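## Task

Take the yellow sponge that sits on the desk and set it down on the lowest shelf of the bookcase. When finished, nothing may be left in the hatched zone before the door; the coffee table is movable. Release the sponge and back the robot away from it. The robot must not tip over or finish leaning, or the task fails.

## Robot and tools

Robot: a Hello Robot Stretch 3 with a single arm. It has a two-wheel differential base (0.33 m long, 0.34 m wide), a lift that slides up a mast, and a telescoping arm that sticks out to the robot's RIGHT side, ending in a wrist (yaw, pitch, roll) and a gripper. The base cannot slide sideways; to move the gripper forward or back you drive the base. Turning in place pivots about the point between the wheels, 0.05 m behind the front edge; with the arm in and wrist folded the sweep radius is 0.28 m, larger if the wrist is unfolded. Cameras: head_camera and nav_camera on the head (aimed with head_pan_rad and head_tilt_rad) and wrist_camera on the gripper.

Frames: the base frame has its origin on the floor between the drive wheels, x forward, y left, z up. hand_pose is reported in this frame at the fingertip closing point. Odometry is the base frame at scene start; heading is positive to the left, range -3.142 to 3.142, and wheel slip counts as travel.

execute_actions takes "actions", a list run in order. Each action may hold "robot" (a command), "steps" (1 to 450 control steps at 30 per second, default 1) and "until" (an early-exit condition). {"steps": n} alone only waits. An invalid value rejects the whole call and nothing new runs.

A command under "robot" may contain:
- "base": exactly one key. translate_m is a relative offset in metres, straight along the current heading from where the base is when the command begins, forward positive, magnitude at most 1. rotate_rad is a relative in-place turn in radians, counter-clockwise (left) positive, magnitude at most 3.2.
- "joints": a single dictionary of named absolute targets (not offsets); unnamed joints keep their goals. lift_m 0 to 1.1 m (arm height); arm_m 0 to 0.52 m (extension); wrist_yaw_rad -1.345 to 4.42 (0 along the arm, positive toward the front, 3.0 folded over the base); wrist_pitch_rad -1.57 to 0.451 (0 level, negative tips fingers down); wrist_roll_rad -2.911 to 2.911 (0 fingers side by side); gripper_m -0.089 to 0.179 (larger is wider; real fingertip gap is smaller by about 0.007 nearly shut, 0.025 fully open); head_pan_rad -3.953 to 1.73 (0 forward, positive left, -1.57 looks along the arm); head_tilt_rad -1.53 to 0.419 (negative down).
- "contact_limits": {"arm_m": effort %} 1 to 100, a gentler stop threshold for the arm's next motion.
Instead of one command, "robot" can be a list of up to 8 commands run in sequence, which may include {"pause_s": s} (s at most 15). {"robot": {"stop": true}} brakes everything and clears the queue. Base and joint motions in one command start together and keep running across later actions; a new command overrides at once and discards the rest of an older queue. A later queue item starts only after the previous one ends "done" (or off_target for base or gripper); otherwise the rest is dropped.

"until": {"robot": {"status": "ended"}} ends the action when nothing is moving and no queue runs; use steps 450 with it to wait for completion. You can also test fields, e.g. {"lift_m": [">", 0.3]} or a status word or ["!=", "moving"]; "any" ends when any one motion finishes.

Result lines: base_status with (progress of goal), joint_goals, joint_status per joint (moving, done, off_target, contact_stop, time_out, stopped, not_commanded, torque_fault), measured_speeds, refusals/queue/queue_left, and lines starting refused:, dropped: or replaced:. on_its_own reports goals the robot changed itself, slack or switched-off joints, motors loaded at rest, and lean in base_tilt. Also given: lidar_m (12 ranges, 30-degree sectors, first straight ahead, counter-clockwise, plane 0.17 m high, sees table legs not tops), wrist_depth_mm and head_depth_mm (7x7 grids of depth), motor_effort (% with peak in brackets), base_tilt in degrees, and one image per camera.

zoom_image: {"camera": one of head_camera, nav_camera, wrist_camera, "region": [x0, y0, x1, y1]} in pixels from the top-left, up to 504 by 504, giving a finer view of the latest picture.

finished_scene: {"scene": number}; ends the scene irreversibly and reports success. Wait until all motion has ended first, since anything still moving is braked.

Practical rules. The base drives fast only with lift_m under 0.30, arm_m under 0.03 and wrist_yaw_rad over 2.54; otherwise it is slow. To grasp, command gripper_m below the object's width; to let go, open at least 0.02 beyond where the pads touched. Readings do not prove you are holding anything; check images. Fold or unfold the wrist only with lift_m between 0.32 and 0.95, wrist_pitch_rad -0.4 and roll near 0; when folded the lift may go down to 0.25. With yaw below -0.4 keep pitch at -0.5 or lower. Arm and lift halt and go slack on firm contact (contact_stop); do not push again. Pushing on something rigid with the gripper higher than roughly 0.45 m, driving while the gripper is caught, or snagging furniture (especially reversing) can tip the robot: reverse the last move in small steps, pull the gripper free, and drop lift_m near 0.2 if it stays tipped. Wrist servos overheat under long strain and go limp for 10 s (torque_fault). Avoid dropping, slamming or hard hits; loose objects may occasionally be nudged.

Each tool is called after "Request:" as name(argument=value, ...), one argument or row to a line, values as JSON.

## Session

Request:
execute_actions(
  actions=[],
)

Scene clock: 0.00 s.
robot.base_odometry: x=+0.000 y=+0.000 heading=+0.000 (m, m, rad; robot's odometry frame)
robot.turned_by_wheels: +0.000 (rad since the last result)
robot.turned_by_imu: +0.000 (rad since the last result)
robot.base_tilt: forward=-1.0 right=-0.8 (deg)
robot.lidar_m: 1.50 2.28 2.61 2.43 2.09 1.78 1.77 2.03 1.70 2.16 2.06 1.36
robot.head_depth_mm: 1754 1854 1844 1839 1807 1809 1527 / 1773 1894 1879 1879 1877 1864 1516 / 1789 1934 1895 1923 1888 1881 1509 / 1796 1991 1968 1951 1956 1931 1488 / 1802 2036 2010 2018 1998 1972 1492 / 1827 2074 2055 2056 2048 2044 1568 / 1846 2131 2135 2103 2097 2064 2059
robot.base_status: not_commanded
robot.joint_positions: lift_m=+0.593 arm_m=+0.002 wrist_yaw_rad=+2.874 wrist_pitch_rad=-0.580 wrist_roll_rad=-0.015 gripper_m=+0.037 head_pan_rad=+0.011 head_tilt_rad=+0.003
robot.joint_goals: lift_m=+0.593 arm_m=+0.002 wrist_yaw_rad=+2.874 wrist_pitch_rad=-0.580 wrist_roll_rad=-0.015 gripper_m=+0.037 head_pan_rad=+0.011 head_tilt_rad=+0.003
robot.joint_status: lift_m=not_commanded arm_m=not_commanded wrist_yaw_rad=not_commanded wrist_pitch_rad=not_commanded wrist_roll_rad=not_commanded gripper_m=not_commanded head_pan_rad=not_commanded head_tilt_rad=not_commanded
robot.measured_speeds: translate_m=+0.000 rotate_rad=+0.000 lift_m=+0.000 arm_m=+0.000 wrist_yaw_rad=+0.000 wrist_pitch_rad=+0.000 wrist_roll_rad=+0.000 head_pan_rad=+0.000 head_tilt_rad=+0.000
robot: refusals=0 queue=idle queue_left=0
robot.motor_effort: left_wheel=+1 right_wheel=+0 lift_m=+32 arm_m=+0 wrist_yaw_rad=+0 wrist_pitch_rad=+6 wrist_roll_rad=+1 gripper_m=+1 head_pan_rad=+1 head_tilt_rad=+2 (%)
robot.hand_pose: x=+0.0319 y=+0.0471 z=+0.5707 quat_wxyz=(+0.290, +0.693, +0.112, +0.650) (m; robot's base frame)
robot.wrist_depth_mm: - - - - - - - / - - - - - - - / - - - - - - - / - - - - - 993 938 / 930 930 930 876 865 841 813 / 815 798 - 758 738 742 730 / 712 703 - 707 669 659 656
pictures: head_camera (sideways: a quarter turn clockwise sets it upright), nav_camera (sideways: a quarter turn counterclockwise sets it upright), wrist_camera
Images, in order (width x height): head_camera 896x504, nav_camera 672x504, wrist_camera 644x364.

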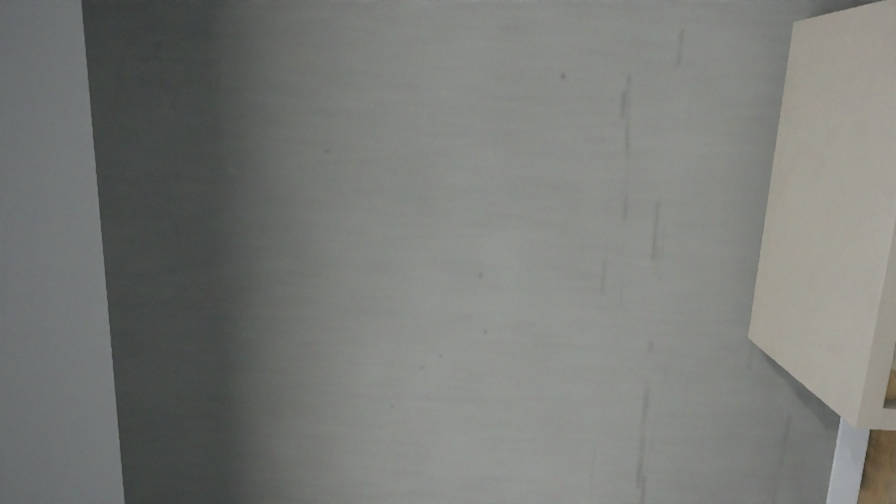

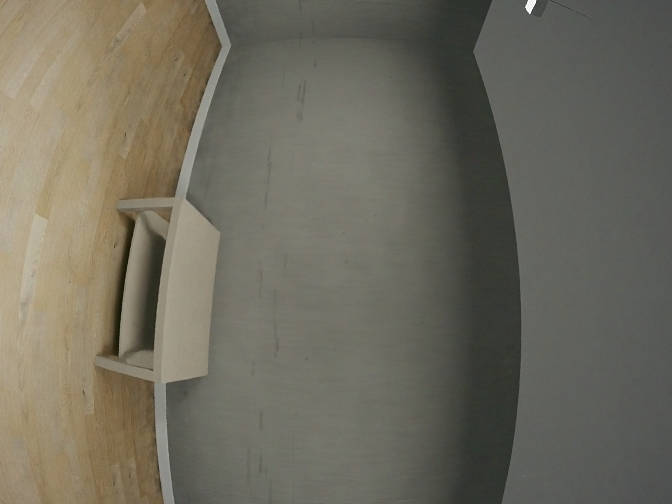

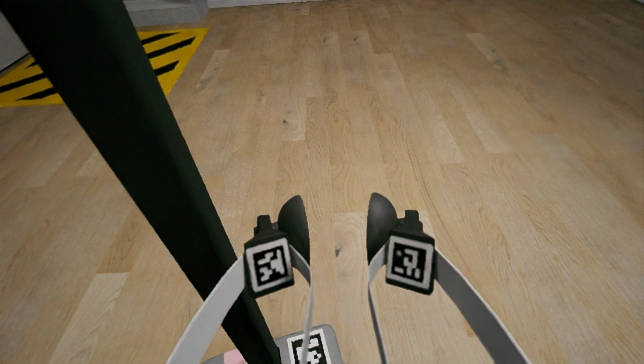

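Request:
execute_actions(
  actions=[
    {"robot":{"joints":{"head_pan_rad":1.2,"head_tilt_rad":-0.4}},"steps":60},
    {"robot":{"joints":{"head_pan_rad":-1.2}},"steps":60},
    {"robot":{"joints":{"head_pan_rad":-3.0}},"steps":60},
  ],
)

Scene clock: 8.47 s.
robot.base_odometry: x=+0.000 y=+0.000 heading=+0.000 (m, m, rad; robot's odometry frame)
robot.turned_by_wheels: +0.000 (rad since the last result)
robot.turned_by_imu: -0.002 (rad since the last result)
robot.base_tilt: forward=-1.1 right=-0.8 (deg)
robot.lidar_m: 1.50 2.28 2.61 2.43 2.08 1.78 1.78 2.03 1.69 2.16 2.05 1.36
robot.head_depth_mm: 1449 1528 1629 1734 1817 1794 1420 / 1505 1585 1694 1797 1920 1782 1422 / 1551 1650 1746 1877 2016 1759 1414 / 1627 1715 1846 1954 2110 1738 1395 / 1677 1789 1900 2060 2142 1753 1393 / 1753 1861 2002 2155 2242 1724 1377 / 1803 1942 2075 2247 2261 1715 1378
robot.base_status: not_commanded
robot.joint_positions: lift_m=+0.593 arm_m=+0.002 wrist_yaw_rad=+2.874 wrist_pitch_rad=-0.580 wrist_roll_rad=-0.015 gripper_m=+0.037 head_pan_rad=-2.993 head_tilt_rad=-0.395
robot.joint_goals: lift_m=+0.593 arm_m=+0.002 wrist_yaw_rad=+2.874 wrist_pitch_rad=-0.580 wrist_roll_rad=-0.015 gripper_m=+0.037 head_pan_rad=-3.000 head_tilt_rad=-0.400
robot.joint_status: lift_m=not_commanded arm_m=not_commanded wrist_yaw_rad=not_commanded wrist_pitch_rad=not_commanded wrist_roll_rad=not_commanded gripper_m=not_commanded head_pan_rad=done head_tilt_rad=done
robot.measured_speeds: translate_m=+0.000 rotate_rad=+0.000 lift_m=+0.000 arm_m=+0.000 wrist_yaw_rad=+0.000 wrist_pitch_rad=+0.000 wrist_roll_rad=+0.000 head_pan_rad=+0.000 head_tilt_rad=+0.000
robot: refusals=0 queue=done queue_left=0
robot.motor_effort: left_wheel=+1(1) right_wheel=+1(0) lift_m=+32(32) arm_m=+0(0) wrist_yaw_rad=+0(0) wrist_pitch_rad=+6(6) wrist_roll_rad=+1(0) gripper_m=+0(0) head_pan_rad=-2(44) head_tilt_rad=-2(19) (%)
robot.hand_pose: x=+0.0319 y=+0.0471 z=+0.5707 quat_wxyz=(+0.290, +0.693, +0.112, +0.650) (m; robot's base frame)
robot.wrist_depth_mm: - - - - - - - / - - - - - - - / - - - - - - - / - - - - - 970 946 / 949 923 929 882 876 852 825 / 813 810 - 758 728 746 734 / 717 720 - 688 671 657 651
pictures: head_camera (sideways: a quarter turn clockwise sets it upright), nav_camera (sideways: a quarter turn counterclockwise sets it upright), wrist_camera
Images, in order (width x height): head_camera 896x504, nav_camera 672x504, wrist_camera 644x364.

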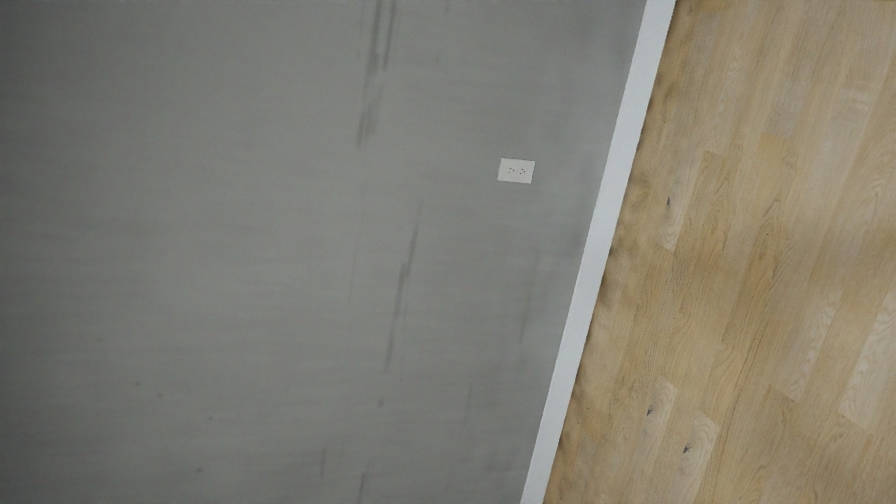

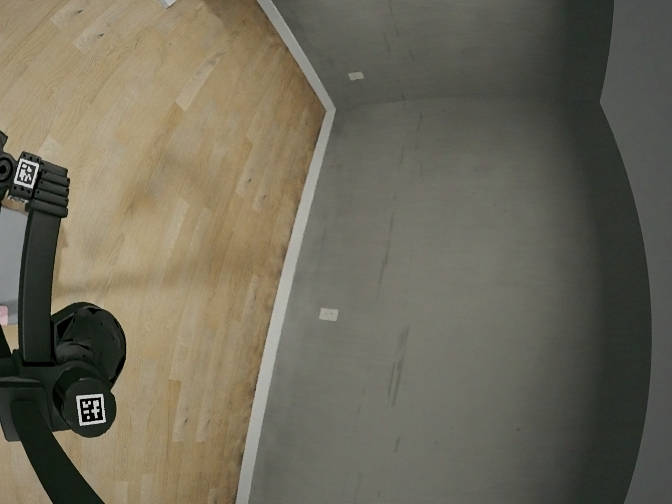

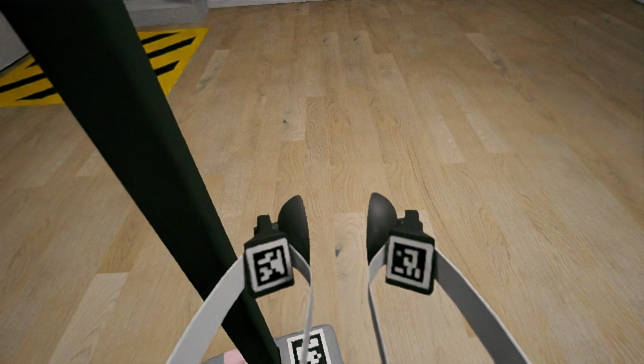

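Images only at end; do one at a time.

Request:
execute_actions(
  actions=[
    {"robot":{"joints":{"head_pan_rad":-1.3}},"steps":50},
  ],
)

Scene clock: 11.63 s.
robot.base_odometry: x=+0.000 y=+0.000 heading=+0.000 (m, m, rad; robot's odometry frame)
robot.turned_by_wheels: +0.000 (rad since the last result)
robot.turned_by_imu: -0.001 (rad since the last result)
robot.base_tilt: forward=-1.0 right=-0.9 (deg)
robot.lidar_m: 1.50 2.28 2.61 2.43 2.08 1.77 1.77 2.03 1.69 2.16 2.06 1.36
robot.head_depth_mm: 1780 1873 1933 2144 2204 1795 1424 / 1846 1971 1996 2227 2289 1757 1415 / 1960 2061 1955 2364 2362 1741 1408 / 2072 2168 2204 2501 2313 1744 1412 / 2180 2349 2156 2617 2233 1732 1388 / 2285 2431 2600 2841 2305 1725 1392 / 2314 2438 2546 2735 2263 1713 1371
robot.base_status: not_commanded
robot.joint_positions: lift_m=+0.593 arm_m=+0.002 wrist_yaw_rad=+2.874 wrist_pitch_rad=-0.580 wrist_roll_rad=-0.015 gripper_m=+0.037 head_pan_rad=-1.307 head_tilt_rad=-0.395
robot.joint_goals: lift_m=+0.593 arm_m=+0.002 wrist_yaw_rad=+2.874 wrist_pitch_rad=-0.580 wrist_roll_rad=-0.015 gripper_m=+0.037 head_pan_rad=-1.300 head_tilt_rad=-0.400
robot.joint_status: lift_m=not_commanded arm_m=not_commanded wrist_yaw_rad=not_commanded wrist_pitch_rad=not_commanded wrist_roll_rad=not_commanded gripper_m=not_commanded head_pan_rad=done head_tilt_rad=done
robot.measured_speeds: translate_m=+0.000 rotate_rad=+0.000 lift_m=+0.000 arm_m=+0.000 wrist_yaw_rad=+0.000 wrist_pitch_rad=+0.000 wrist_roll_rad=+0.000 head_pan_rad=+0.000 head_tilt_rad=+0.000
robot: refusals=0 queue=done queue_left=0
robot.motor_effort: left_wheel=+0(0) right_wheel=+1(0) lift_m=+32(32) arm_m=+0(0) wrist_yaw_rad=+0(1) wrist_pitch_rad=+6(6) wrist_roll_rad=+0(0) gripper_m=+0(0) head_pan_rad=+4(40) head_tilt_rad=-1(2) (%)
robot.hand_pose: x=+0.0319 y=+0.0471 z=+0.5707 quat_wxyz=(+0.290, +0.693, +0.112, +0.650) (m; robot's base frame)
robot.wrist_depth_mm: - - - - - - - / - - - - - - - / - - - - - - - / - - - - - 996 968 / 934 912 922 887 878 845 828 / 820 784 - 759 735 742 738 / 709 707 - 697 675 653 651
pictures: head_camera (sideways: a quarter turn clockwise sets it upright), nav_camera (sideways: a quarter turn counterclockwise sets it upright), wrist_camera
Images, in order (width x height): head_camera 896x504, nav_camera 672x504, wrist_camera 644x364.

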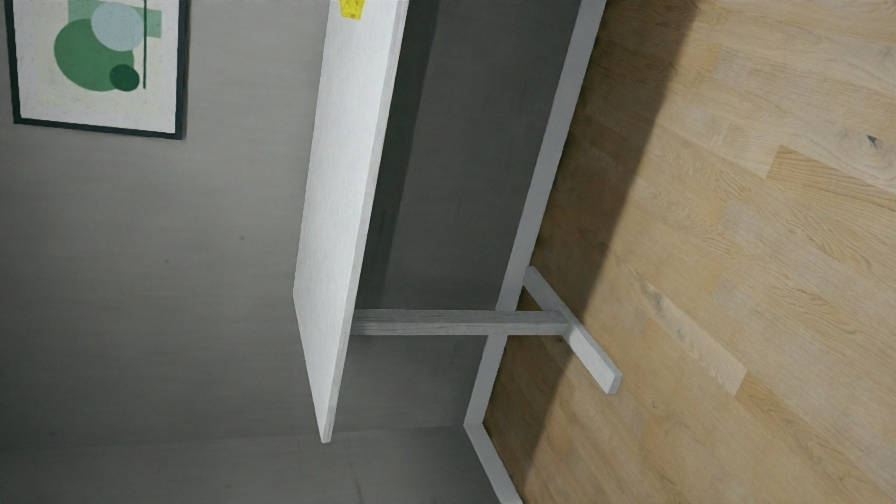

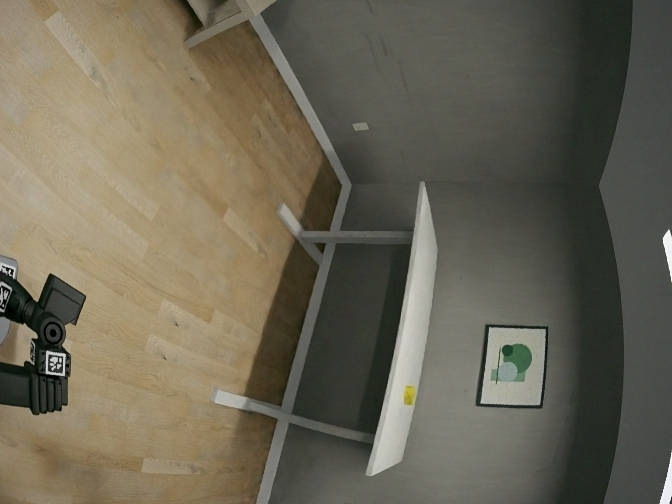

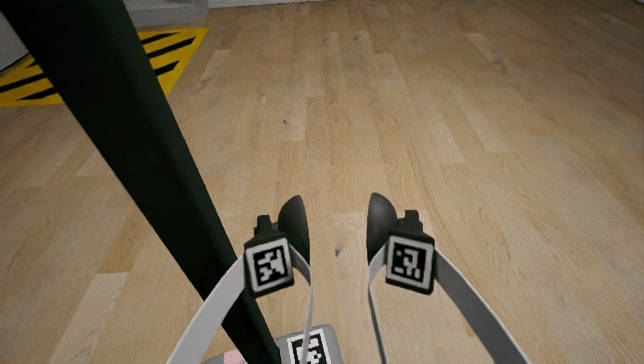

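Request:
execute_actions(
  actions=[
    {"robot":[{"base":{"rotate_rad":-1.65},"joints":{"head_pan_rad":0,"lift_m":0.25,"wrist_yaw_rad":3.0,"wrist_pitch_rad":-0.4}},{"base":{"translate_m":0.9}}],"steps":450,"until":{"robot":{"status":"ended"}}},
  ],
)

Scene clock: 24.90 s.
robot.base_odometry: x=-0.071 y=-0.897 heading=-1.650 (m, m, rad; robot's odometry frame)
robot.turned_by_wheels: -1.650 (rad since the last result)
robot.turned_by_imu: -1.657 (rad since the last result)
robot.base_tilt: forward=-1.1 right=-0.8 (deg)
robot.lidar_m: 1.28 1.29 1.84 1.81 1.36 3.20 3.31 2.37 1.94 1.93 1.57 0.84
robot.head_depth_mm: 1032 1100 1162 983 648 543 1041 / 1043 1109 1190 973 642 1493 1374 / 1039 1124 1207 901 636 1527 1404 / 1050 1144 1226 945 631 1555 1397 / 1075 1160 1249 934 625 1561 1387 / 1079 1176 1263 920 621 1602 1384 / 1100 1194 1270 909 616 1618 1372
robot.base_status: done (translate_m +0.9000 of +0.9000)
robot.joint_positions: lift_m=+0.250 arm_m=+0.002 wrist_yaw_rad=+2.998 wrist_pitch_rad=-0.419 wrist_roll_rad=-0.015 gripper_m=+0.037 head_pan_rad=-0.007 head_tilt_rad=-0.396
robot.joint_goals: lift_m=+0.250 arm_m=+0.002 wrist_yaw_rad=+3.000 wrist_pitch_rad=-0.400 wrist_roll_rad=-0.015 gripper_m=+0.037 head_pan_rad=+0.000 head_tilt_rad=-0.400
robot.joint_status: lift_m=done arm_m=not_commanded wrist_yaw_rad=done wrist_pitch_rad=done wrist_roll_rad=not_commanded gripper_m=not_commanded head_pan_rad=done head_tilt_rad=done
robot.measured_speeds: translate_m=+0.000 rotate_rad=+0.000 lift_m=+0.000 arm_m=+0.000 wrist_yaw_rad=+0.000 wrist_pitch_rad=+0.000 wrist_roll_rad=+0.000 head_pan_rad=+0.000 head_tilt_rad=+0.000
robot: refusals=0 queue=done queue_left=0
robot.motor_effort: left_wheel=+2(10) right_wheel=-1(6) lift_m=+25(33) arm_m=+0(0) wrist_yaw_rad=+2(6) wrist_pitch_rad=+9(9) wrist_roll_rad=+1(0) gripper_m=-1(0) head_pan_rad=+3(41) head_tilt_rad=-1(1) (%)
robot.hand_pose: x=+0.0108 y=+0.0751 z=+0.2628 quat_wxyz=(+0.196, +0.695, +0.099, +0.685) (m; robot's base frame)
robot.wrist_depth_mm: - - - - - - - / - - - - - - - / 979 922 889 888 835 811 781 / 725 704 675 664 648 634 606 / 580 564 - 555 538 514 501 / 483 502 - - 422 439 430 / - - - - 387 380 374
pictures: head_camera (sideways: a quarter turn clockwise sets it upright), nav_camera (sideways: a quarter turn counterclockwise sets it upright), wrist_camera
Images, in order (width x height): head_camera 896x504, nav_camera 672x504, wrist_camera 644x364.

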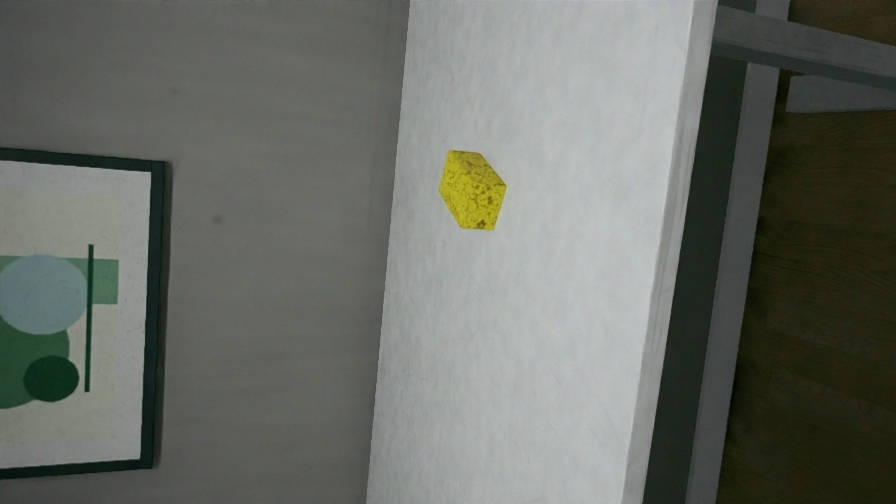

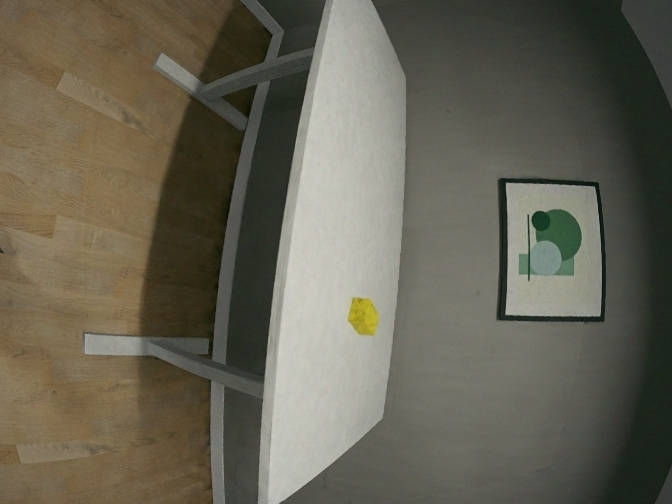

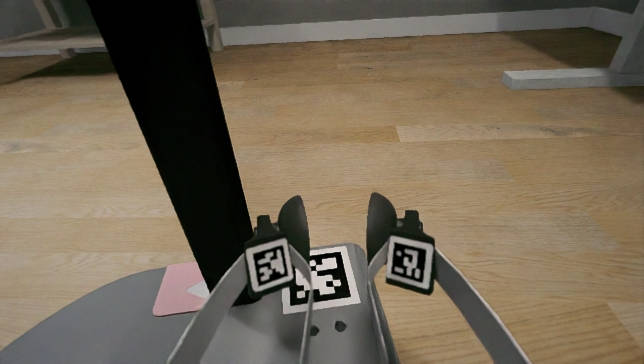

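Request:
execute_actions(
  actions=[
    {"robot":[{"base":{"rotate_rad":1.5},"joints":{"head_pan_rad":-1.57,"lift_m":0.9,"head_tilt_rad":-0.5}},{"joints":{"wrist_yaw_rad":0.0,"gripper_m":0.12}}],"steps":450,"until":{"robot":{"status":"ended"}}},
  ],
)

Scene clock: 39.80 s.
robot.base_odometry: x=-0.071 y=-0.897 heading=-0.150 (m, m, rad; robot's odometry frame)
robot.turned_by_wheels: +1.500 (rad since the last result)
robot.turned_by_imu: +1.494 (rad since the last result)
robot.base_tilt: forward=-1.1 right=-0.9 (deg)
robot.lidar_m: 1.83 1.35 1.92 3.29 2.53 1.96 1.93 1.68 0.84 1.28 1.29 1.30
robot.head_depth_mm: 1033 1123 1183 781 581 1573 - / 1046 1134 1186 769 577 1110 - / 1054 1134 1196 763 596 1622 1340 / 1038 1147 1194 757 592 1635 - / 1044 1159 1197 746 588 1614 1297 / 1052 1164 1175 738 607 1568 1285 / 1064 1181 1161 729 601 1541 1286
robot.base_status: done (rotate_rad +1.4999 of +1.5000)
robot.joint_positions: lift_m=+0.900 arm_m=+0.002 wrist_yaw_rad=+0.003 wrist_pitch_rad=-0.418 wrist_roll_rad=-0.015 gripper_m=+0.120 head_pan_rad=-1.563 head_tilt_rad=-0.494
robot.joint_goals: lift_m=+0.900 arm_m=+0.002 wrist_yaw_rad=+0.000 wrist_pitch_rad=-0.400 wrist_roll_rad=-0.015 gripper_m=+0.120 head_pan_rad=-1.570 head_tilt_rad=-0.500
robot.joint_status: lift_m=done arm_m=not_commanded wrist_yaw_rad=done wrist_pitch_rad=done wrist_roll_rad=not_commanded gripper_m=done head_pan_rad=done head_tilt_rad=done
robot.measured_speeds: translate_m=+0.000 rotate_rad=+0.000 lift_m=+0.000 arm_m=+0.000 wrist_yaw_rad=+0.000 wrist_pitch_rad=+0.000 wrist_roll_rad=+0.000 head_pan_rad=+0.000 head_tilt_rad=+0.000
robot: refusals=0 queue=done queue_left=0
robot.motor_effort: left_wheel=-1(9) right_wheel=+2(7) lift_m=+39(44) arm_m=+0(0) wrist_yaw_rad=-3(5) wrist_pitch_rad=+9(9) wrist_roll_rad=+0(0) gripper_m=+1(84) head_pan_rad=-4(41) head_tilt_rad=-2(11) (%)
robot.hand_pose: x=-0.0209 y=-0.3714 z=+0.9124 quat_wxyz=(+0.697, +0.149, -0.686, -0.145) (m; robot's base frame)
robot.wrist_depth_mm: 592 528 482 441 405 375 348 / 297 279 265 252 240 230 219 / - - - - - 677 - / - - - - - - - / - - - - - - - / - - - - - - - / - - - - - - -
pictures: head_camera (sideways: a quarter turn clockwise sets it upright), nav_camera (sideways: a quarter turn counterclockwise sets it upright), wrist_camera
Images, in order (width x height): head_camera 896x504, nav_camera 672x504, wrist_camera 644x364.

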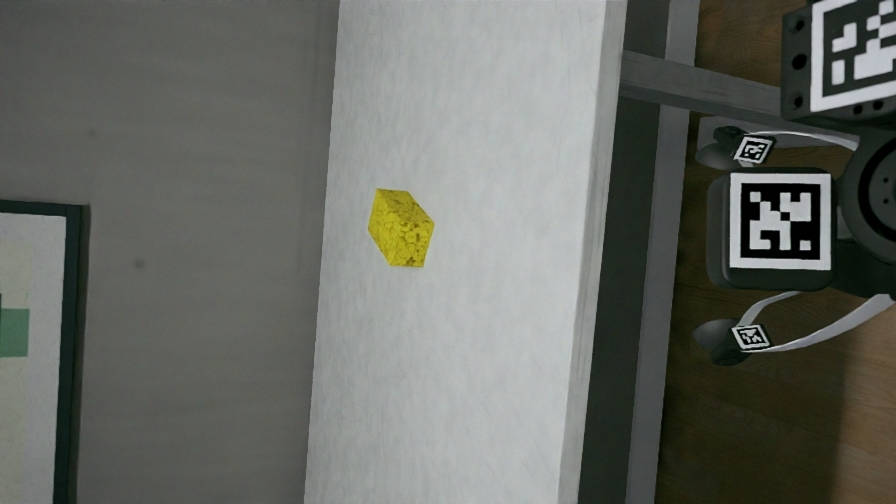

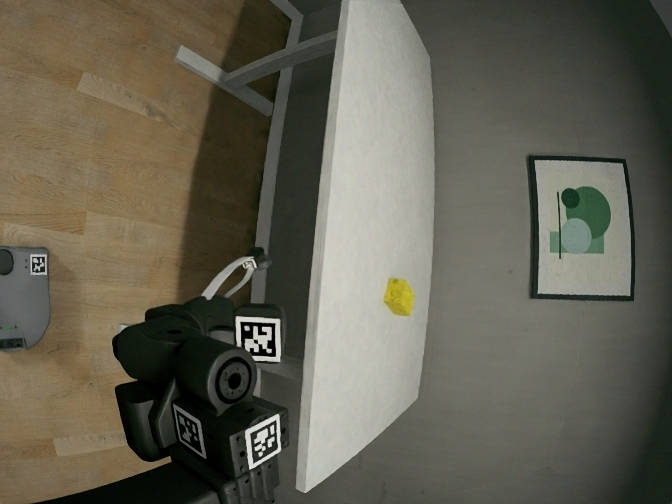

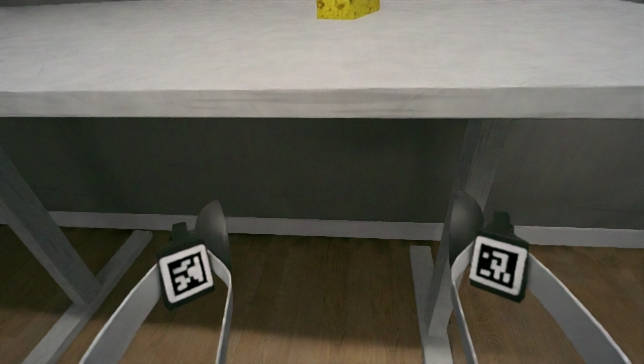

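Request:
execute_actions(
  actions=[
    {"robot":[{"base":{"translate_m":-0.03},"joints":{"lift_m":1.06,"wrist_pitch_rad":-0.3}},{"joints":{"arm_m":0.3}}],"steps":450,"until":{"robot":{"status":"ended"}}},
  ],
)

Scene clock: 48.60 s.
robot.base_odometry: x=-0.101 y=-0.893 heading=-0.150 (m, m, rad; robot's odometry frame)
robot.turned_by_wheels: +0.000 (rad since the last result)
robot.turned_by_imu: -0.002 (rad since the last result)
robot.base_tilt: forward=-1.1 right=-0.9 (deg)
robot.lidar_m: 1.85 1.38 1.94 3.32 2.49 1.93 1.90 1.68 0.83 1.27 1.32 1.31
robot.head_depth_mm: 1041 1088 1168 778 583 1578 1320 / 1037 1098 1164 772 575 1102 1225 / 1053 1104 - 760 595 1596 1308 / 1038 1132 1222 752 594 1586 1303 / 1045 1155 1209 745 586 1572 1300 / 1047 1168 1181 734 606 1562 1290 / 1065 1168 1155 730 601 1560 1283
robot.base_status: done (translate_m -0.0300 of -0.0300)
robot.joint_positions: lift_m=+1.060 arm_m=+0.300 wrist_yaw_rad=+0.001 wrist_pitch_rad=-0.319 wrist_roll_rad=-0.015 gripper_m=+0.120 head_pan_rad=-1.563 head_tilt_rad=-0.494
robot.joint_goals: lift_m=+1.060 arm_m=+0.300 wrist_yaw_rad=+0.000 wrist_pitch_rad=-0.300 wrist_roll_rad=-0.015 gripper_m=+0.120 head_pan_rad=-1.570 head_tilt_rad=-0.500
robot.joint_status: lift_m=done arm_m=done wrist_yaw_rad=done wrist_pitch_rad=done wrist_roll_rad=not_commanded gripper_m=done head_pan_rad=done head_tilt_rad=done
robot.measured_speeds: translate_m=+0.000 rotate_rad=+0.000 lift_m=+0.000 arm_m=+0.000 wrist_yaw_rad=+0.000 wrist_pitch_rad=+0.000 wrist_roll_rad=+0.000 head_pan_rad=+0.000 head_tilt_rad=+0.000
robot: refusals=0 queue=done queue_left=0
robot.motor_effort: left_wheel=-2(7) right_wheel=+2(3) lift_m=+38(42) arm_m=+2(3) wrist_yaw_rad=-2(3) wrist_pitch_rad=+9(11) wrist_roll_rad=+0(0) gripper_m=+1(0) head_pan_rad=-3(3) head_tilt_rad=-2(1) (%)
robot.hand_pose: x=-0.0212 y=-0.6804 z=+1.0951 quat_wxyz=(+0.704, +0.114, -0.692, -0.111) (m; robot's base frame)
robot.wrist_depth_mm: 739 717 695 680 656 633 624 / 812 770 753 733 712 686 669 / 810 776 743 704 683 657 709 / 556 535 519 502 493 475 462 / 418 412 403 327 375 379 365 / 339 341 321 308 316 297 306 / 285 278 274 271 266 263 258
pictures: head_camera (sideways: a quarter turn clockwise sets it upright), nav_camera (sideways: a quarter turn counterclockwise sets it upright), wrist_camera
Images, in order (width x height): head_camera 896x504, nav_camera 672x504, wrist_camera 644x364.

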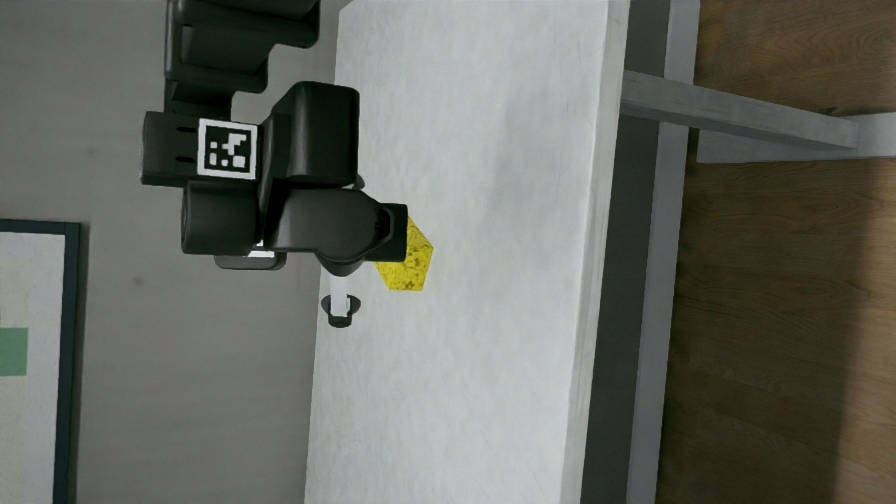

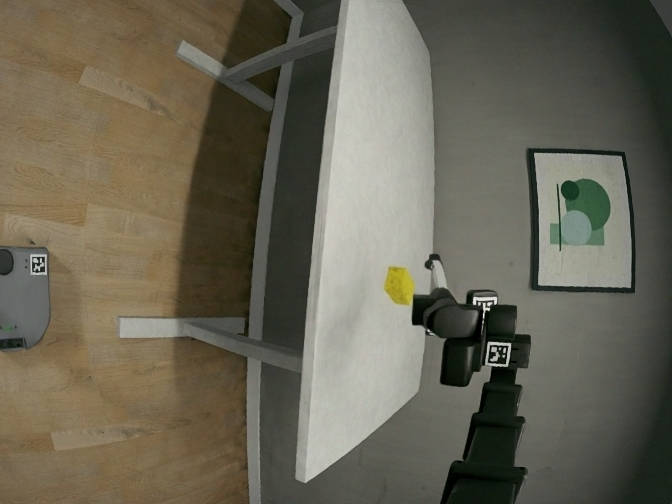

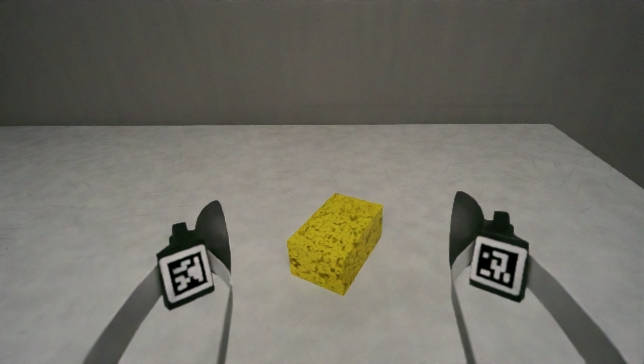

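Request:
execute_actions(
  actions=[
    {"robot":{"joints":{"arm_m":0.4,"lift_m":1.0}},"steps":450,"until":{"robot":{"status":"ended"}}},
  ],
)

Scene clock: 54.10 s.
robot.base_odometry: x=-0.101 y=-0.893 heading=-0.150 (m, m, rad; robot's odometry frame)
robot.turned_by_wheels: +0.000 (rad since the last result)
robot.turned_by_imu: -0.001 (rad since the last result)
robot.base_tilt: forward=-1.1 right=-0.7 (deg)
robot.lidar_m: 1.85 1.38 1.94 3.30 2.48 1.93 1.90 1.67 0.83 1.28 1.32 1.31
robot.head_depth_mm: 1036 1124 1188 716 579 1578 1333 / 1050 1128 - 764 577 1105 1216 / 1050 1116 - 762 594 1596 1310 / 1039 1146 1203 715 591 1579 1294 / 1047 1152 1211 747 586 1564 1296 / 1051 1161 1175 735 607 1568 1294 / 1063 1174 1165 728 602 1547 1289
robot.base_status: done (translate_m -0.0300 of -0.0300)
robot.joint_positions: lift_m=+1.000 arm_m=+0.400 wrist_yaw_rad=+0.001 wrist_pitch_rad=-0.319 wrist_roll_rad=-0.015 gripper_m=+0.120 head_pan_rad=-1.563 head_tilt_rad=-0.494
robot.joint_goals: lift_m=+1.000 arm_m=+0.400 wrist_yaw_rad=+0.000 wrist_pitch_rad=-0.300 wrist_roll_rad=-0.015 gripper_m=+0.120 head_pan_rad=-1.570 head_tilt_rad=-0.500
robot.joint_status: lift_m=done arm_m=done wrist_yaw_rad=done wrist_pitch_rad=done wrist_roll_rad=not_commanded gripper_m=done head_pan_rad=done head_tilt_rad=done
robot.measured_speeds: translate_m=+0.000 rotate_rad=+0.000 lift_m=+0.000 arm_m=+0.000 wrist_yaw_rad=+0.000 wrist_pitch_rad=+0.000 wrist_roll_rad=+0.000 head_pan_rad=+0.000 head_tilt_rad=+0.000
robot: refusals=0 queue=done queue_left=0
robot.motor_effort: left_wheel=-2(1) right_wheel=+2(2) lift_m=+26(38) arm_m=+3(3) wrist_yaw_rad=-1(2) wrist_pitch_rad=+9(9) wrist_roll_rad=+0(0) gripper_m=+0(0) head_pan_rad=-2(3) head_tilt_rad=-1(2) (%)
robot.hand_pose: x=-0.0212 y=-0.7804 z=+1.0357 quat_wxyz=(+0.704, +0.114, -0.692, -0.111) (m; robot's base frame)
robot.wrist_depth_mm: 641 616 598 578 557 548 533 / 678 666 650 632 612 590 573 / 610 584 560 535 510 500 476 / 416 406 394 383 369 361 351 / 320 313 306 225 262 289 277 / 256 258 238 189 231 225 230 / 216 211 208 194 202 199 195
pictures: head_camera (sideways: a quarter turn clockwise sets it upright), nav_camera (sideways: a quarter turn counterclockwise sets it upright), wrist_camera
Images, in order (width x height): head_camera 896x504, nav_camera 672x504, wrist_camera 644x364.

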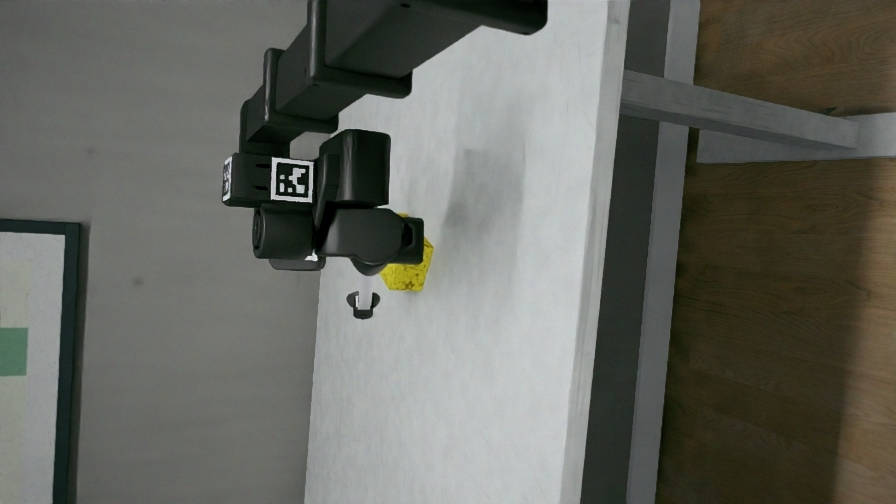

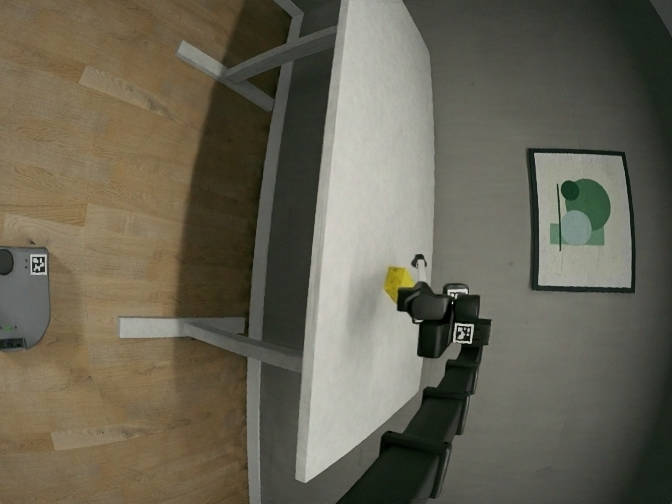

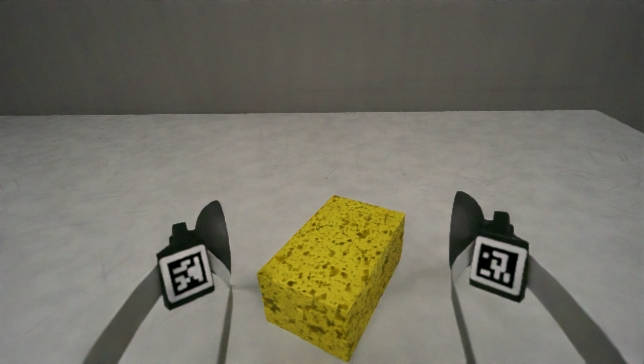

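A bit further, then close.

Request:
execute_actions(
  actions=[
    {"robot":[{"joints":{"arm_m":0.45,"lift_m":0.975}},{"joints":{"gripper_m":0.0}},{"joints":{"lift_m":1.08}}],"steps":450,"until":{"robot":{"status":"ended"}}},
  ],
)

Scene clock: 60.90 s.
robot.base_odometry: x=-0.101 y=-0.893 heading=-0.150 (m, m, rad; robot's odometry frame)
robot.turned_by_wheels: +0.000 (rad since the last result)
robot.turned_by_imu: -0.002 (rad since the last result)
robot.base_tilt: forward=-1.1 right=-0.8 (deg)
robot.lidar_m: 1.85 1.38 1.94 3.31 2.49 1.94 1.90 1.67 0.83 1.28 1.32 1.31
robot.head_depth_mm: 1031 - 1179 783 581 1576 1327 / 1043 1152 1179 768 576 1103 1219 / 1045 - 1149 762 594 1585 1308 / 1038 1139 1113 751 589 1582 1302 / 1045 1154 1205 746 584 1581 1295 / 1053 1159 1173 735 606 1564 1279 / 1052 1172 1165 729 602 1567 1287
robot.base_status: done (translate_m -0.0300 of -0.0300)
robot.joint_positions: lift_m=+1.080 arm_m=+0.450 wrist_yaw_rad=-0.003 wrist_pitch_rad=-0.314 wrist_roll_rad=-0.015 gripper_m=+0.000 head_pan_rad=-1.563 head_tilt_rad=-0.494
robot.joint_goals: lift_m=+1.080 arm_m=+0.450 wrist_yaw_rad=+0.000 wrist_pitch_rad=-0.300 wrist_roll_rad=-0.015 gripper_m=+0.000 head_pan_rad=-1.570 head_tilt_rad=-0.500
robot.joint_status: lift_m=done arm_m=done wrist_yaw_rad=done wrist_pitch_rad=done wrist_roll_rad=not_commanded gripper_m=done head_pan_rad=done head_tilt_rad=done
robot.measured_speeds: translate_m=+0.000 rotate_rad=+0.000 lift_m=+0.000 arm_m=+0.000 wrist_yaw_rad=+0.000 wrist_pitch_rad=+0.000 wrist_roll_rad=+0.000 head_pan_rad=+0.000 head_tilt_rad=+0.000
robot: refusals=0 queue=done queue_left=0
robot.motor_effort: left_wheel=-2(4) right_wheel=+2(5) lift_m=+39(43) arm_m=+2(3) wrist_yaw_rad=+3(5) wrist_pitch_rad=+7(14) wrist_roll_rad=+0(0) gripper_m=-3(89) head_pan_rad=-3(2) head_tilt_rad=-2(2) (%)
robot.hand_pose: x=-0.0221 y=-0.8309 z=+1.1163 quat_wxyz=(+0.704, +0.111, -0.693, -0.111) (m; robot's base frame)
robot.wrist_depth_mm: 578 567 551 533 520 512 494 / 637 616 597 579 561 545 531 / 696 679 646 625 605 591 570 / 605 586 566 550 536 518 512 / 458 447 438 - 417 409 397 / 371 364 360 333 330 337 328 / 310 303 271 294 286 285 281
pictures: head_camera (sideways: a quarter turn clockwise sets it upright), nav_camera (sideways: a quarter turn counterclockwise sets it upright), wrist_camera
Images, in order (width x height): head_camera 896x504, nav_camera 672x504, wrist_camera 644x364.

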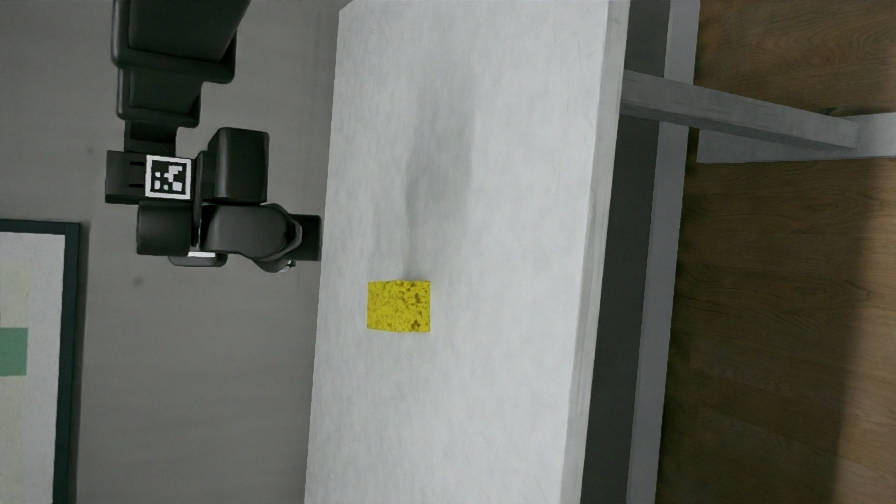

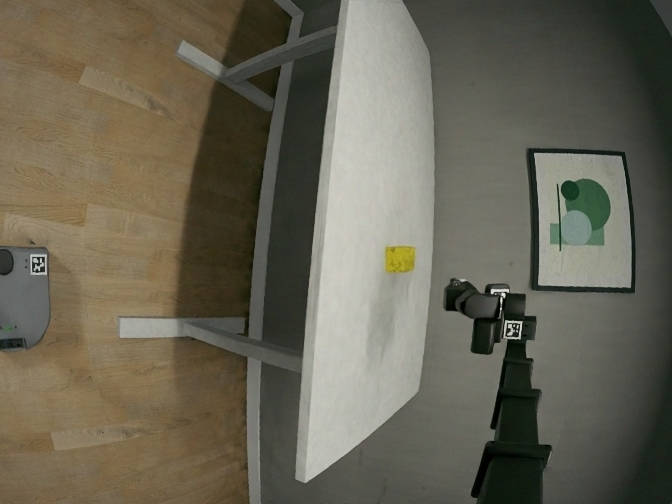

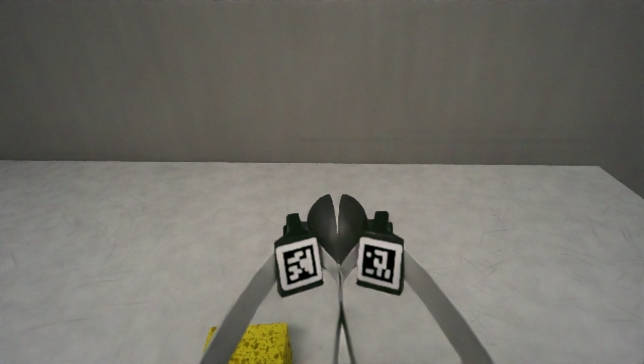

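Request:
execute_actions(
  actions=[
    {"robot":[{"base":{"translate_m":0.08},"joints":{"arm_m":0.36,"gripper_m":0.12}},{"joints":{"lift_m":1.02}}],"steps":450,"until":{"robot":{"status":"ended"}}},
  ],
)

Scene clock: 69.03 s.
robot.base_odometry: x=-0.022 y=-0.905 heading=-0.150 (m, m, rad; robot's odometry frame)
robot.turned_by_wheels: +0.000 (rad since the last result)
robot.turned_by_imu: -0.002 (rad since the last result)
robot.base_tilt: forward=-1.1 right=-0.8 (deg)
robot.lidar_m: 1.78 1.31 1.89 3.33 2.59 2.01 1.98 1.68 0.86 1.28 1.26 1.82
robot.head_depth_mm: 1044 1121 - 739 579 1475 1330 / 1054 1121 1152 768 577 1557 1241 / 1048 1130 - 761 596 1592 1299 / 1038 1149 - 718 591 1591 1307 / 1053 1160 1199 742 614 1574 1303 / 1055 1170 1178 736 606 1570 1289 / 1068 1183 1157 730 602 1564 1280
robot.base_status: done (translate_m +0.0800 of +0.0800)
robot.joint_positions: lift_m=+1.020 arm_m=+0.360 wrist_yaw_rad=-0.002 wrist_pitch_rad=-0.315 wrist_roll_rad=-0.015 gripper_m=+0.120 head_pan_rad=-1.563 head_tilt_rad=-0.494
robot.joint_goals: lift_m=+1.020 arm_m=+0.360 wrist_yaw_rad=+0.000 wrist_pitch_rad=-0.300 wrist_roll_rad=-0.015 gripper_m=+0.120 head_pan_rad=-1.570 head_tilt_rad=-0.500
robot.joint_status: lift_m=done arm_m=done wrist_yaw_rad=done wrist_pitch_rad=done wrist_roll_rad=not_commanded gripper_m=done head_pan_rad=done head_tilt_rad=done
robot.measured_speeds: translate_m=+0.000 rotate_rad=+0.000 lift_m=+0.000 arm_m=+0.000 wrist_yaw_rad=+0.000 wrist_pitch_rad=+0.000 wrist_roll_rad=+0.000 head_pan_rad=+0.000 head_tilt_rad=+0.000
robot: refusals=0 queue=done queue_left=0
robot.motor_effort: left_wheel=-1(3) right_wheel=+1(6) lift_m=+26(42) arm_m=-2(3) wrist_yaw_rad=+2(3) wrist_pitch_rad=+7(7) wrist_roll_rad=+0(0) gripper_m=+2(84) head_pan_rad=-3(2) head_tilt_rad=-2(2) (%)
robot.hand_pose: x=-0.0219 y=-0.7415 z=+1.0567 quat_wxyz=(+0.704, +0.111, -0.693, -0.111) (m; robot's base frame)
robot.wrist_depth_mm: 680 666 644 618 614 594 575 / 749 704 695 680 652 636 613 / 694 655 633 606 579 558 531 / 469 453 442 432 412 406 389 / 356 349 337 270 314 321 310 / 286 288 271 228 254 250 257 / 239 235 232 228 225 222 218
pictures: head_camera (sideways: a quarter turn clockwise sets it upright), nav_camera (sideways: a quarter turn counterclockwise sets it upright), wrist_camera
Images, in order (width x height): head_camera 896x504, nav_camera 672x504, wrist_camera 644x364.

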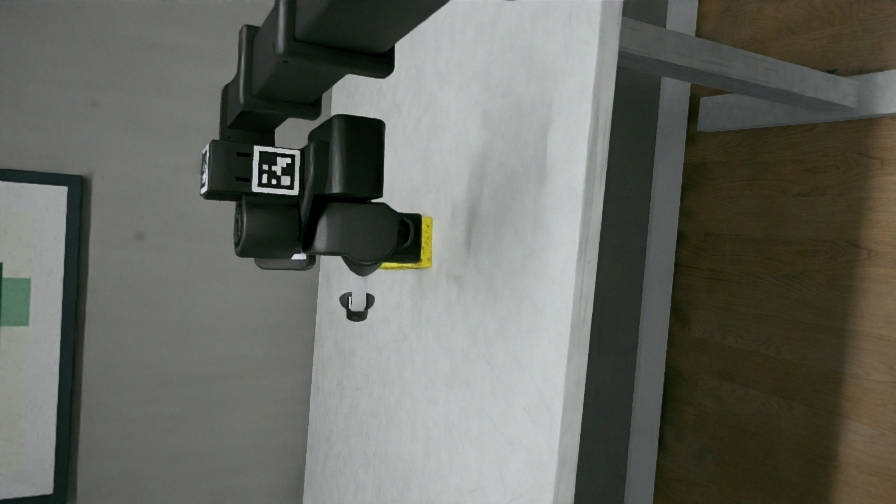

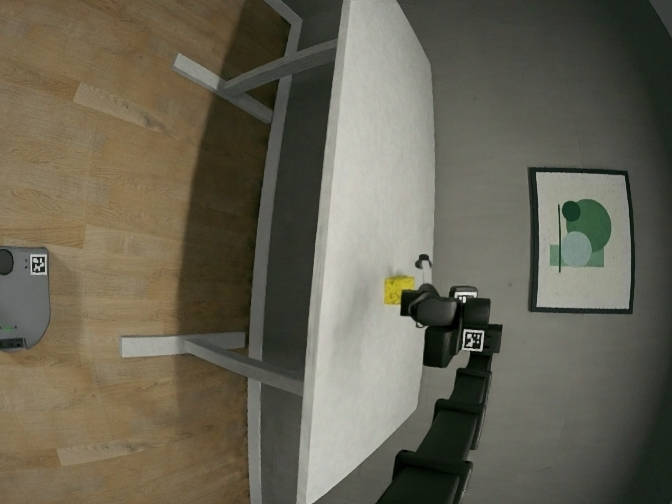

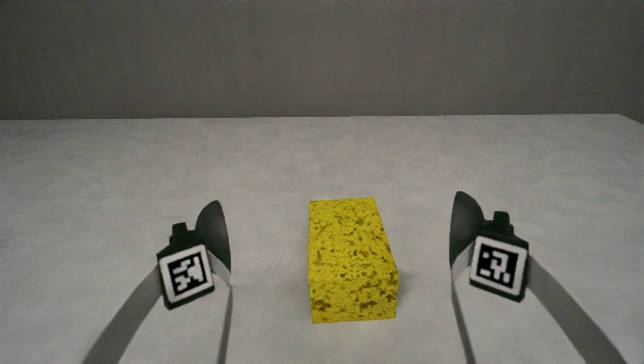

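Request:
execute_actions(
  actions=[
    {"robot":{"joints":{"arm_m":0.42,"lift_m":0.96}},"steps":450,"until":{"robot":{"status":"ended"}}},
  ],
)

Scene clock: 73.73 s.
robot.base_odometry: x=-0.022 y=-0.905 heading=-0.150 (m, m, rad; robot's odometry frame)
robot.turned_by_wheels: +0.000 (rad since the last result)
robot.turned_by_imu: -0.001 (rad since the last result)
robot.base_tilt: forward=-1.1 right=-0.8 (deg)
robot.lidar_m: 1.78 1.31 1.88 3.33 2.59 2.01 1.97 1.68 0.86 1.28 1.25 1.81
robot.head_depth_mm: 1038 1126 1188 - 556 1468 1320 / 1054 1135 1209 725 579 1554 1243 / 1041 1141 1194 722 596 1584 1313 / 1046 1157 1208 696 591 1581 1305 / 1056 1160 1201 743 610 1573 1300 / 1062 1168 1174 735 608 1569 1295 / 1063 1176 1154 729 602 1545 1287
robot.base_status: done (translate_m +0.0800 of +0.0800)
robot.joint_positions: lift_m=+0.960 arm_m=+0.420 wrist_yaw_rad=-0.002 wrist_pitch_rad=-0.315 wrist_roll_rad=-0.015 gripper_m=+0.120 head_pan_rad=-1.563 head_tilt_rad=-0.494
robot.joint_goals: lift_m=+0.960 arm_m=+0.420 wrist_yaw_rad=+0.000 wrist_pitch_rad=-0.300 wrist_roll_rad=-0.015 gripper_m=+0.120 head_pan_rad=-1.570 head_tilt_rad=-0.500
robot.joint_status: lift_m=done arm_m=done wrist_yaw_rad=done wrist_pitch_rad=done wrist_roll_rad=not_commanded gripper_m=done head_pan_rad=done head_tilt_rad=done
robot.measured_speeds: translate_m=+0.000 rotate_rad=+0.000 lift_m=+0.000 arm_m=+0.000 wrist_yaw_rad=+0.000 wrist_pitch_rad=+0.000 wrist_roll_rad=+0.000 head_pan_rad=+0.000 head_tilt_rad=+0.000
robot: refusals=0 queue=done queue_left=0
robot.motor_effort: left_wheel=-1(1) right_wheel=+2(2) lift_m=+25(28) arm_m=+3(3) wrist_yaw_rad=+2(3) wrist_pitch_rad=+7(7) wrist_roll_rad=+0(0) gripper_m=+1(1) head_pan_rad=-3(3) head_tilt_rad=-2(2) (%)
robot.hand_pose: x=-0.0219 y=-0.8008 z=+0.9966 quat_wxyz=(+0.704, +0.111, -0.693, -0.111) (m; robot's base frame)
robot.wrist_depth_mm: 621 604 589 570 550 539 531 / 674 644 620 601 585 571 553 / 482 464 449 425 408 394 376 / 333 323 312 273 280 288 275 / 251 248 240 164 172 229 220 / 203 204 192 139 141 177 181 / 170 166 164 152 153 157 155
pictures: head_camera (sideways: a quarter turn clockwise sets it upright), nav_camera (sideways: a quarter turn counterclockwise sets it upright), wrist_camera
Images, in order (width x height): head_camera 896x504, nav_camera 672x504, wrist_camera 644x364.

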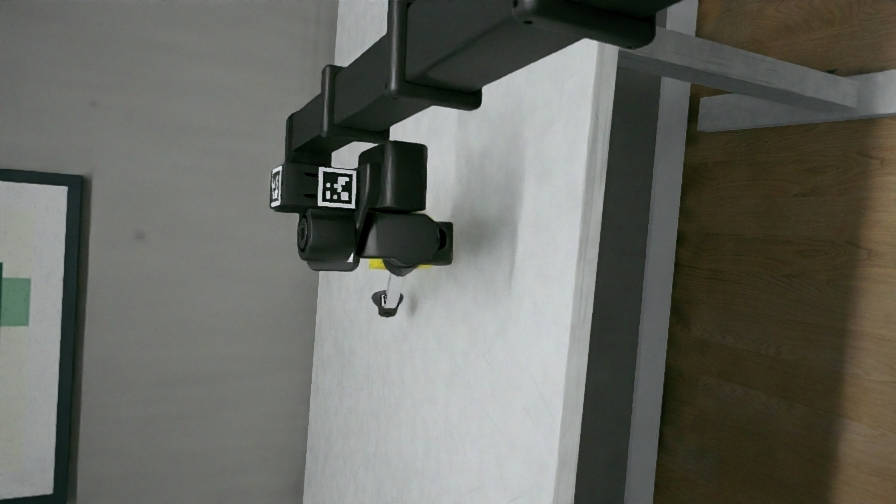

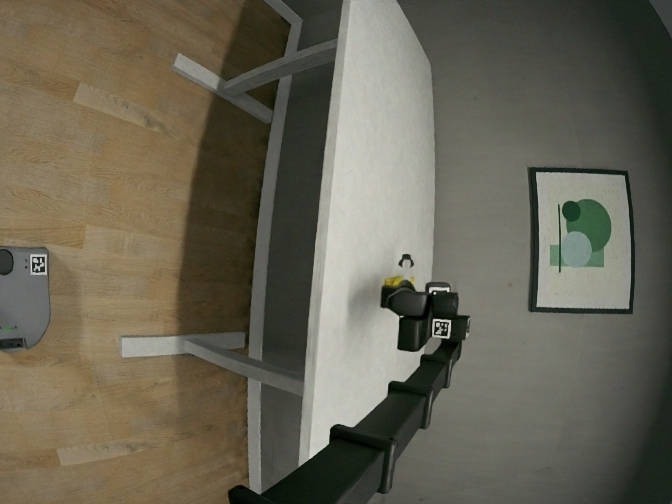

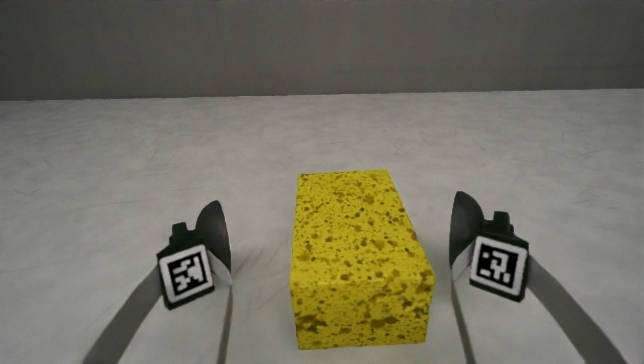

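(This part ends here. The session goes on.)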